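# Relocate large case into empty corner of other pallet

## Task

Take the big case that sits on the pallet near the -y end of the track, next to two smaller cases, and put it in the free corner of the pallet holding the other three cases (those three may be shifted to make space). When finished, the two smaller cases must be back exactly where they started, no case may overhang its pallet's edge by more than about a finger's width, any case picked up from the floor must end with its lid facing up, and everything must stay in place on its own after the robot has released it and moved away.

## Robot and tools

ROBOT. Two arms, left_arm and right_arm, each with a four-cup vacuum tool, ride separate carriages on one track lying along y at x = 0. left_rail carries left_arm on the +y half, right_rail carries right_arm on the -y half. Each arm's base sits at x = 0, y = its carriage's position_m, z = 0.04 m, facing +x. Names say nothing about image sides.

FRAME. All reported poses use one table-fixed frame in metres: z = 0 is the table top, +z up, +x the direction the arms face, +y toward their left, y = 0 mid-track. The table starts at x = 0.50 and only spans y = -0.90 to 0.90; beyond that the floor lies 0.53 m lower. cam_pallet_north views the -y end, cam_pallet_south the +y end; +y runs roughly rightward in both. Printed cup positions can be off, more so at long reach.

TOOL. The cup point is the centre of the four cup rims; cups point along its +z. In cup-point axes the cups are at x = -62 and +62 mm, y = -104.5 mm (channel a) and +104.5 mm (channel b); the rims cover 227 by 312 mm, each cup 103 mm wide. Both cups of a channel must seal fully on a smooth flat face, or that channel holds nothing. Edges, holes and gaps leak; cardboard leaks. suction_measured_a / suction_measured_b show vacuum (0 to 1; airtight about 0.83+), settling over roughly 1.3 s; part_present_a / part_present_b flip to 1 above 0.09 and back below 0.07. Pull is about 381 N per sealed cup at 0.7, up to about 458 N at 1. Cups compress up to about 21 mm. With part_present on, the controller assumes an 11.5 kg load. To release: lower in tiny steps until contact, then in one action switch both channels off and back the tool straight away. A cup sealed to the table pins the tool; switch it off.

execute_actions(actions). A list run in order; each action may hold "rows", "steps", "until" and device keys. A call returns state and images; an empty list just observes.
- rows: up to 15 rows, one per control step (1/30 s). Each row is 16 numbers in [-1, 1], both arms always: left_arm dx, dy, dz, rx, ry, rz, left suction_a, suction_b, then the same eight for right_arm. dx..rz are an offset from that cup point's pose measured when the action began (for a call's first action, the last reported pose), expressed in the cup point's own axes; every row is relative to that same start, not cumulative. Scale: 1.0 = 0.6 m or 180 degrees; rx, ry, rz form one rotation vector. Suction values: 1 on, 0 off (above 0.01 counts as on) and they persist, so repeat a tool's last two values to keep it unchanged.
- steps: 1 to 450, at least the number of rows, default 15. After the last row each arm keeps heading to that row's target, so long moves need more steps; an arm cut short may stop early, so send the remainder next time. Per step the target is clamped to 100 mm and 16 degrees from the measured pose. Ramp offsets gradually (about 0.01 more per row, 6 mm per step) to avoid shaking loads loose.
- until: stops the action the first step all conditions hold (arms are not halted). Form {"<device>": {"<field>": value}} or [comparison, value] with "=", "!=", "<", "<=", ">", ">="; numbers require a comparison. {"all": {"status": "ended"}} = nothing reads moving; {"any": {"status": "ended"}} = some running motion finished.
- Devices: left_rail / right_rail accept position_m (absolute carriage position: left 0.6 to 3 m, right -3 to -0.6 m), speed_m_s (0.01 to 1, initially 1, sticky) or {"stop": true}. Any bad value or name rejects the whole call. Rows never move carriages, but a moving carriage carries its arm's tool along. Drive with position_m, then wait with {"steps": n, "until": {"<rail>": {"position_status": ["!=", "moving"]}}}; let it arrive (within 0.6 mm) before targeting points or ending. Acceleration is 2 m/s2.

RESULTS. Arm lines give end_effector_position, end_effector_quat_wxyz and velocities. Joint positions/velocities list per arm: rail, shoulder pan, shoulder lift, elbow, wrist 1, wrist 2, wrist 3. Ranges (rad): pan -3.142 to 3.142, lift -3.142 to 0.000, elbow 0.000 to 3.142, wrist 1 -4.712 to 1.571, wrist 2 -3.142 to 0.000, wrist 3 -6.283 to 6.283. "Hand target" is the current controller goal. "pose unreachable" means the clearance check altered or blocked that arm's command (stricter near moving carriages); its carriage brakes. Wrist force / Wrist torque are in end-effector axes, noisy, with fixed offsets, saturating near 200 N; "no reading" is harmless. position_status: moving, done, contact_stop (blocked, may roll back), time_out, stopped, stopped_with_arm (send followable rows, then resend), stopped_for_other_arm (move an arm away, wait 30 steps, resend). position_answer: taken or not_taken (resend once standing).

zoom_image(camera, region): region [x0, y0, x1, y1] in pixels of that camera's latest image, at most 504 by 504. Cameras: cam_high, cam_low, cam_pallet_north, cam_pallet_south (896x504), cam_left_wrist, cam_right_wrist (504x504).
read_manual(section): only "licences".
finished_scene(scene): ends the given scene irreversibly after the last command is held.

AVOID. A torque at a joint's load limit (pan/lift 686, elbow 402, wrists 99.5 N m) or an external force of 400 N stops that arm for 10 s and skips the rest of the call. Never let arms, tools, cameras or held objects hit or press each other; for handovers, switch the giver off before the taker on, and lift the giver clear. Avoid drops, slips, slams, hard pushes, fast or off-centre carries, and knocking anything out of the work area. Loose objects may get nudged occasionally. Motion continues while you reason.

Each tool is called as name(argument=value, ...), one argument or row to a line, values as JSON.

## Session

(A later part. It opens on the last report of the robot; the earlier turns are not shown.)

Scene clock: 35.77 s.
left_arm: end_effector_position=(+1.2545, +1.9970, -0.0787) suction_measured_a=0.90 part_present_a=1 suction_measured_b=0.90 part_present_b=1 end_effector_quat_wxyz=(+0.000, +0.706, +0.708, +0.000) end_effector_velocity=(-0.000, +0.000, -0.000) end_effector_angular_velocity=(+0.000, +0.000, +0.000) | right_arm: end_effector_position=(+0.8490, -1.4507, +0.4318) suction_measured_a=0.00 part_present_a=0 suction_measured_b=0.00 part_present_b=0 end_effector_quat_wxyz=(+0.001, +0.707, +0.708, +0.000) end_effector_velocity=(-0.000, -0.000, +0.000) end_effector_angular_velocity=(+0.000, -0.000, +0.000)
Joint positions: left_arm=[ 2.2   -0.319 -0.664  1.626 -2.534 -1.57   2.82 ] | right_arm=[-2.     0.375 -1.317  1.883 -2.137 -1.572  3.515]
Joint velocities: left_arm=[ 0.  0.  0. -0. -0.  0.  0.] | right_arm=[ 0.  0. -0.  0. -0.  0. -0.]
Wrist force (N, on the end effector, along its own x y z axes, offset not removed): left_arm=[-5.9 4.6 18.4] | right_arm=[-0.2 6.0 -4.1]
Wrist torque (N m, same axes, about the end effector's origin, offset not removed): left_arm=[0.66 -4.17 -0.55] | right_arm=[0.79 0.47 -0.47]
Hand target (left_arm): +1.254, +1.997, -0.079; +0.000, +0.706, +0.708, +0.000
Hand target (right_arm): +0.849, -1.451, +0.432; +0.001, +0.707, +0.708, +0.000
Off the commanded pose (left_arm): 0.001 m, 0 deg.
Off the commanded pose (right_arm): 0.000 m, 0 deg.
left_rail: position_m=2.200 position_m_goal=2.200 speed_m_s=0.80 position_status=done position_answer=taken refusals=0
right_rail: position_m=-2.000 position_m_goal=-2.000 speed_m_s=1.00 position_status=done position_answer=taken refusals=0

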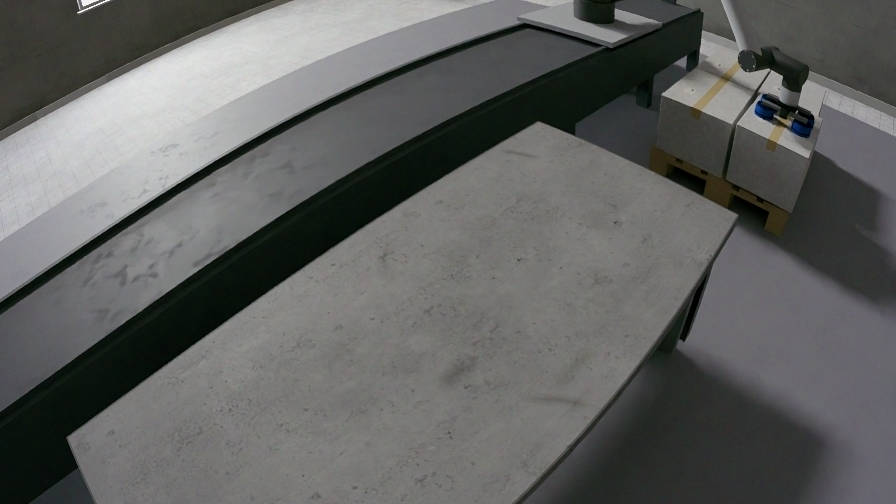

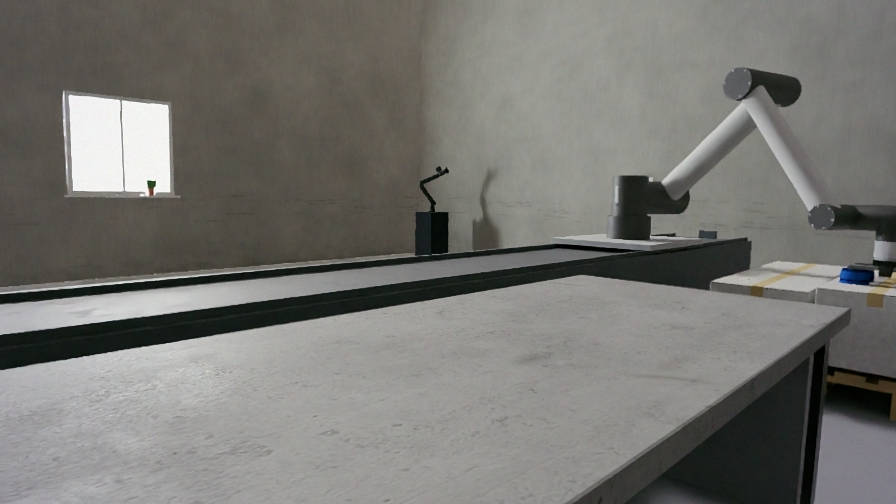

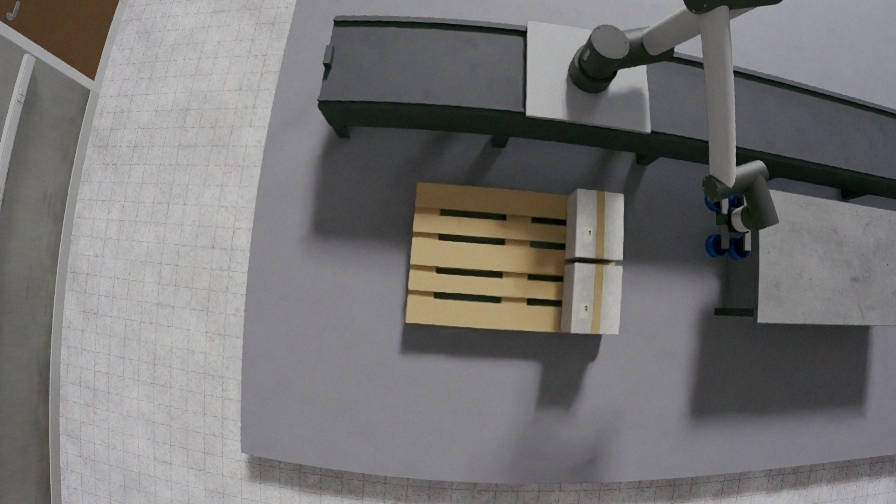

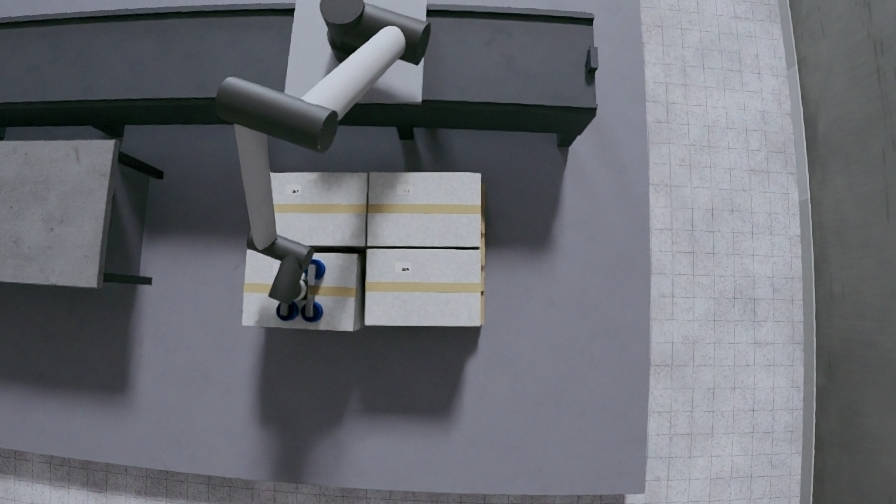

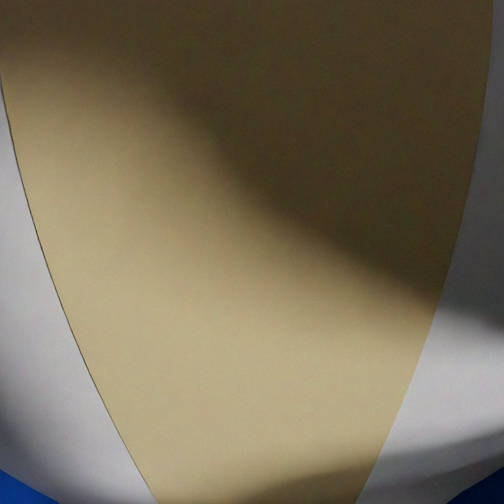

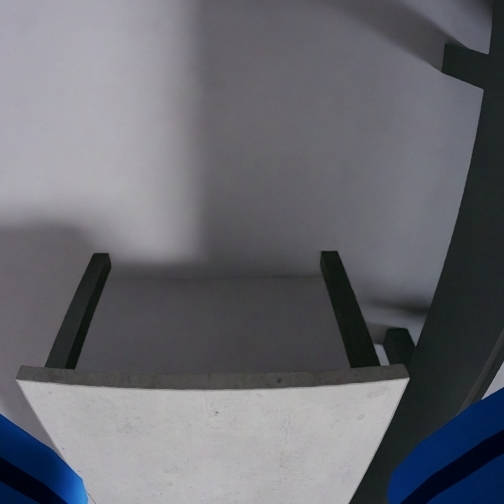

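execute_actions(
  actions=[
    {"rows":[[0.01,-0.005,0.003,0,0,-0.001,1,1,0,0,0,0,0,0,0,0],[0.02,-0.01,0.006,0,0,-0.002,1,1,0,0,0,0,0,0,0,0],[0.03,-0.015,0.009,0,0,-0.003,1,1,0,0,0,0,0,0,0,0],[0.04,-0.02,0.012,0,0,-0.004,1,1,0,0,0,0,0,0,0,0],[0.05,-0.025,0.015,0,0,-0.005,1,1,0,0,0,0,0,0,0,0],[0.06,-0.03,0.02,0,0,-0.005,1,1,0,0,0,0,0,0,0,0],[0.07,-0.033,0.025,0,0,-0.005,1,1,0,0,0,0,0,0,0,0]],"steps":22},
  ],
)

zoom_image(
  camera="cam_pallet_south",
  region=[230,220,410,350],
)

zoom_image(
  camera="cam_high",
  region=[630,30,870,250],
)

Scene clock: 36.70 s.
left_arm: end_effector_position=(+1.2348, +2.0389, -0.0936) suction_measured_a=0.90 part_present_a=1 suction_measured_b=0.90 part_present_b=1 end_effector_quat_wxyz=(+0.000, +0.701, +0.713, +0.000) end_effector_velocity=(-0.001, +0.001, -0.001) end_effector_angular_velocity=(-0.000, +0.001, +0.000) | right_arm: end_effector_position=(+0.8490, -1.4507, +0.4318) suction_measured_a=0.00 part_present_a=0 suction_measured_b=0.00 part_present_b=0 end_effector_quat_wxyz=(+0.001, +0.707, +0.708, +0.000) end_effector_velocity=(-0.000, +0.000, +0.000) end_effector_angular_velocity=(+0.000, -0.000, +0.000)
Joint positions: left_arm=[ 2.2   -0.292 -0.666  1.669 -2.574 -1.57   2.832] | right_arm=[-2.     0.375 -1.317  1.883 -2.137 -1.572  3.515]
Joint velocities: left_arm=[ 0.     0.     0.     0.001 -0.001 -0.     0.   ] | right_arm=[ 0.  0. -0.  0. -0.  0.  0.]
Wrist force (N, on the end effector, along its own x y z axes, offset not removed): left_arm=[-6.2 6.3 21.8] | right_arm=[2.6 3.6 -7.8]
Wrist torque (N m, same axes, about the end effector's origin, offset not removed): left_arm=[0.78 -4.16 -0.62] | right_arm=[0.59 0.17 -0.50]
Hand target (left_arm): +1.235, +2.039, -0.094; +0.000, +0.701, +0.713, +0.000
Hand target (right_arm): +0.849, -1.451, +0.432; +0.001, +0.707, +0.708, +0.000
Off the commanded pose (left_arm): 0.000 m, 0 deg.
Off the commanded pose (right_arm): 0.000 m, 0 deg.
left_rail: position_m=2.200 position_m_goal=2.200 speed_m_s=0.80 position_status=done position_answer=taken refusals=0
right_rail: position_m=-2.000 position_m_goal=-2.000 speed_m_s=1.00 position_status=done position_answer=taken refusals=0

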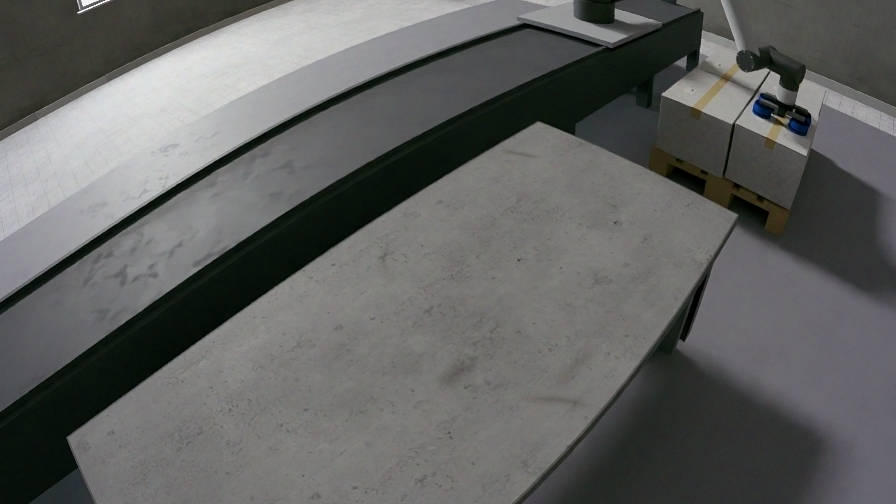

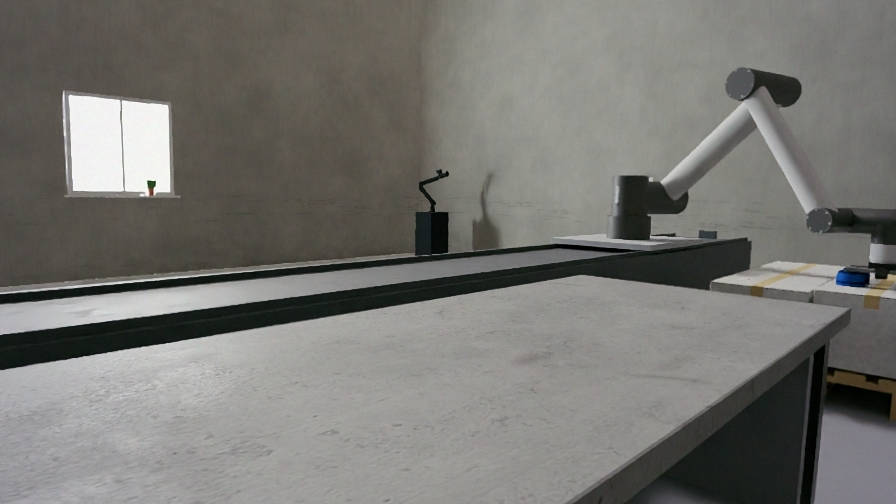

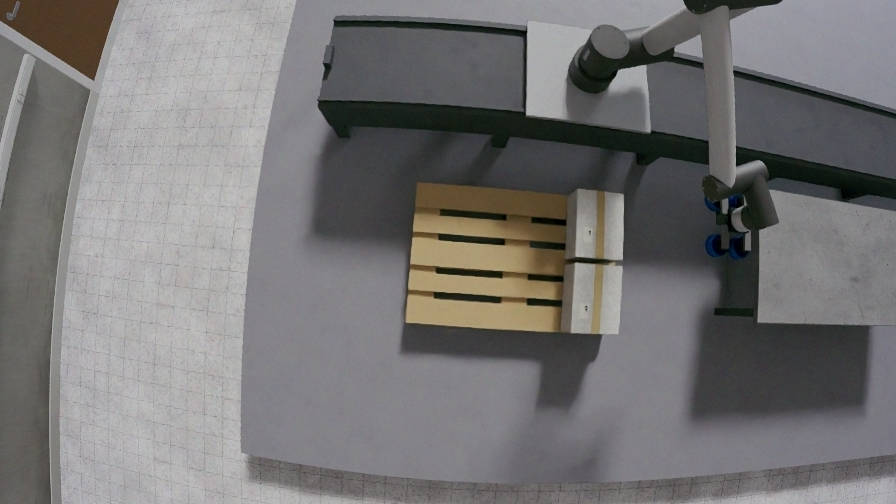

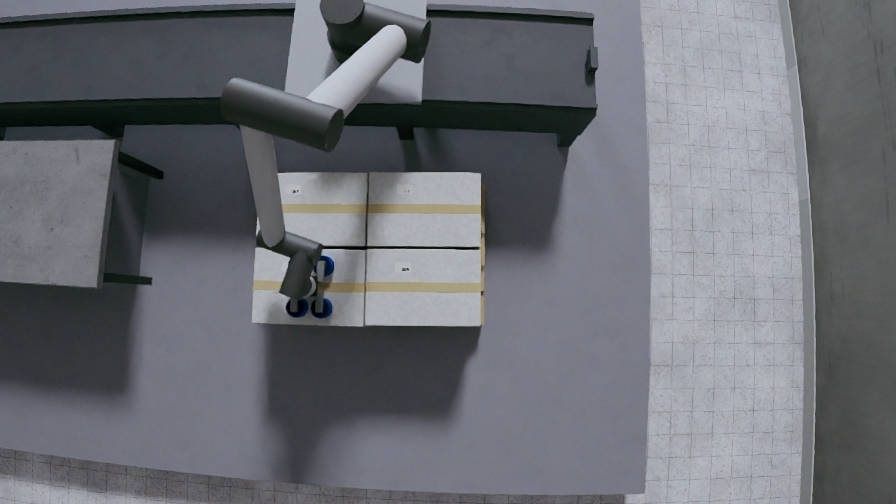

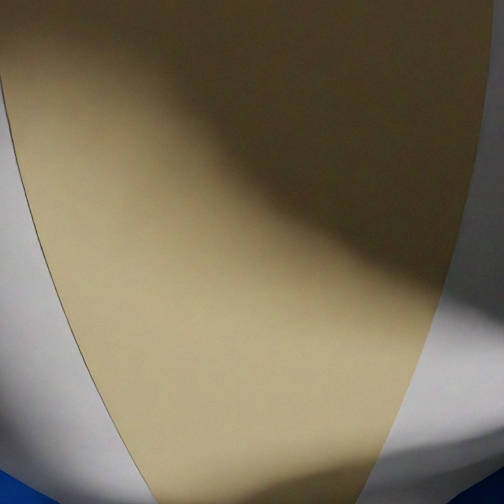

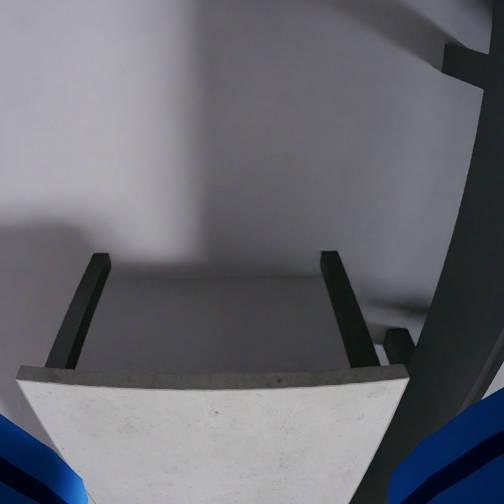

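Region (230, 220, 410, 350) of cam_pallet_south's 896x504 image, scaled by 2.800, with more detail than that image has.

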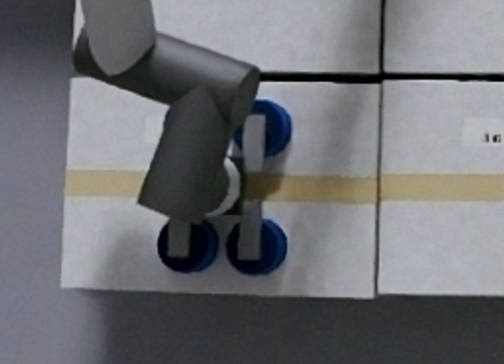

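Region (630, 30, 870, 250) of cam_high's 896x504 image, scaled by 2.100, with more detail than that image has; it fills the top 462 rows of this view, and the rest is white.

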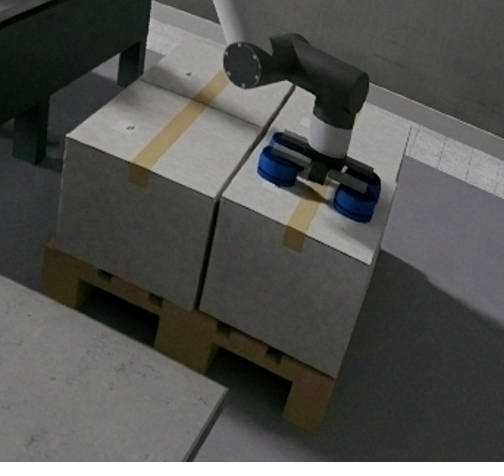

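execute_actions(
  actions=[
    {"rows":[[0.001,-0.003,0.003,0,0,0,1,1,0,0,0,0,0,0,0,0],[0.003,-0.006,0.006,0,0,0,1,1,0,0,0,0,0,0,0,0],[0.003,-0.007,0.009,0,0,0,1,1,0,0,0,0,0,0,0,0],[0.003,-0.007,0.012,0,0,0,1,1,0,0,0,0,0,0,0,0],[0.003,-0.007,0.015,0,0,0,1,1,0,0,0,0,0,0,0,0],[0.003,-0.007,0.018,0,0,0,1,1,0,0,0,0,0,0,0,0]],"steps":18},
    {"rows":[[0,0,-0.003,0,0,0,0,0,0,0,0,0,0,0,0,0],[0,0,-0.006,0,0,0,0,0,0,0,0,0,0,0,0,0],[0,0,-0.009,0,0,0,0,0,0,0,0,0,0,0,0,0],[0,0,-0.012,0,0,0,0,0,0,0,0,0,0,0,0,0],[0,0,-0.016,0,0,0,0,0,0,0,0,0,0,0,0,0],[0,0,-0.02,0,0,0,0,0,0,0,0,0,0,0,0,0],[0,0,-0.025,0,0,0,0,0,0,0,0,0,0,0,0,0],[0,0,-0.03,0,0,0,0,0,0,0,0,0,0,0,0,0],[0,0,-0.04,0,0,0,0,0,0,0,0,0,0,0,0,0],[0,0,-0.06,0,0,0,0,0,0,0,0,0,0,0,0,0],[-0.65,-0.3,-0.6,0,0,0,0,0,0,0,0,0,0,0,0,0]],"steps":50},
  ],
)

zoom_image(
  camera="cam_high",
  region=[630,80,830,250],
)

Scene clock: 39.20 s.
left_arm: end_effector_position=(+1.0567, +1.6485, +0.2554) suction_measured_a=0.00 part_present_a=0 suction_measured_b=0.00 part_present_b=0 end_effector_quat_wxyz=(+0.000, +0.701, +0.713, +0.000) end_effector_velocity=(-0.001, -0.003, +0.003) end_effector_angular_velocity=(+0.000, +0.000, +0.001) | right_arm: end_effector_position=(+0.8490, -1.4507, +0.4318) suction_measured_a=0.00 part_present_a=0 suction_measured_b=0.00 part_present_b=0 end_effector_quat_wxyz=(+0.001, +0.707, +0.708, +0.000) end_effector_velocity=(+0.000, -0.000, +0.000) end_effector_angular_velocity=(+0.000, -0.000, -0.000)
Joint positions: left_arm=[ 2.2   -0.651 -1.015  1.708 -2.264 -1.57   2.473] | right_arm=[-2.     0.375 -1.317  1.883 -2.137 -1.572  3.515]
Joint velocities: left_arm=[ 0.    -0.002 -0.002 -0.002  0.004  0.    -0.003] | right_arm=[ 0. -0. -0.  0. -0. -0.  0.]
Wrist force (N, on the end effector, along its own x y z axes, offset not removed): left_arm=[-7.1 5.1 -2.8] | right_arm=[1.6 3.2 -7.1]
Wrist torque (N m, same axes, about the end effector's origin, offset not removed): left_arm=[0.52 1.06 -0.60] | right_arm=[0.47 0.33 -0.48]
Hand target (left_arm): +1.057, +1.648, +0.256; +0.000, +0.701, +0.713, +0.000
Hand target (right_arm): +0.849, -1.451, +0.432; +0.001, +0.707, +0.708, +0.000
Off the commanded pose (left_arm): 0.001 m, 0 deg.
Off the commanded pose (right_arm): 0.000 m, 0 deg.
left_rail: position_m=2.200 position_m_goal=2.200 speed_m_s=0.80 position_status=done position_answer=taken refusals=0
right_rail: position_m=-2.000 position_m_goal=-2.000 speed_m_s=1.00 position_status=done position_answer=taken refusals=0

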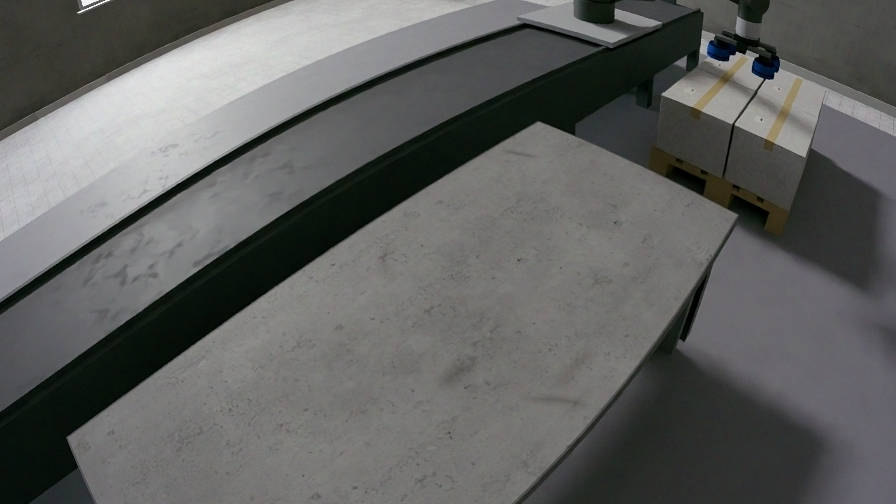

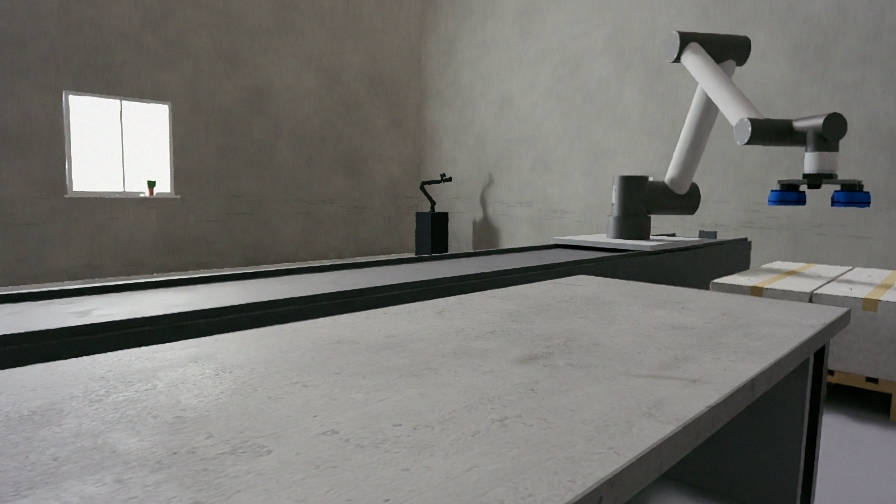

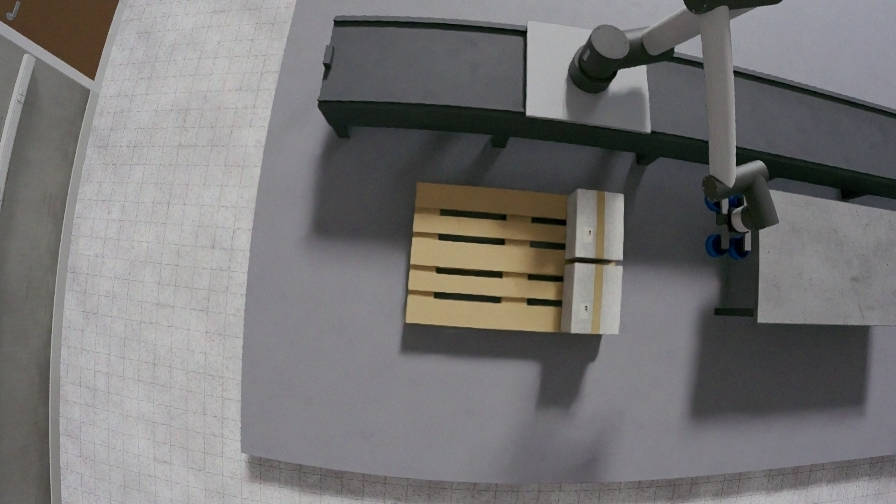

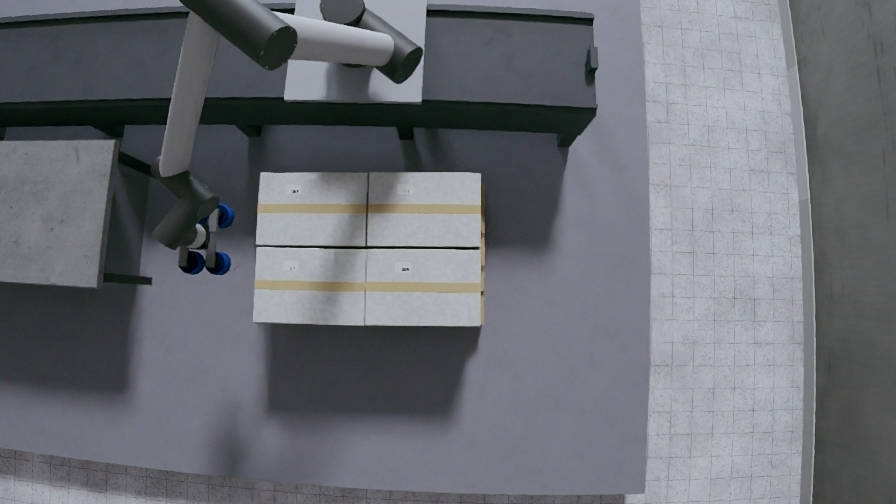

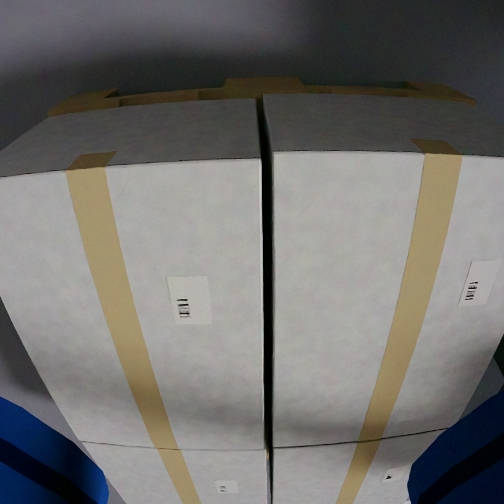

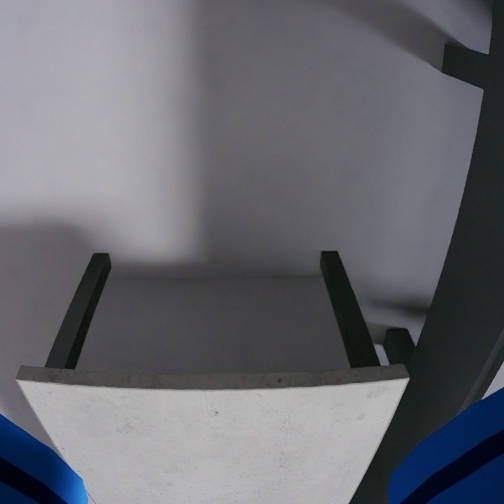

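Region (630, 80, 830, 250) of cam_high's 896x504 image, scaled by 2.520, with more detail than that image has; it fills the top 428 rows of this view, and the rest is white.

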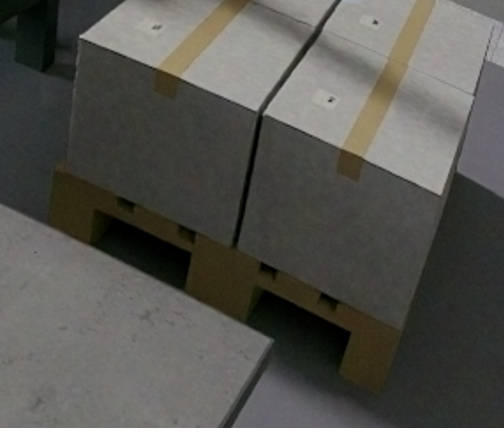

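finished_scene(
  scene=1,
)

The scene is finished: the task was done.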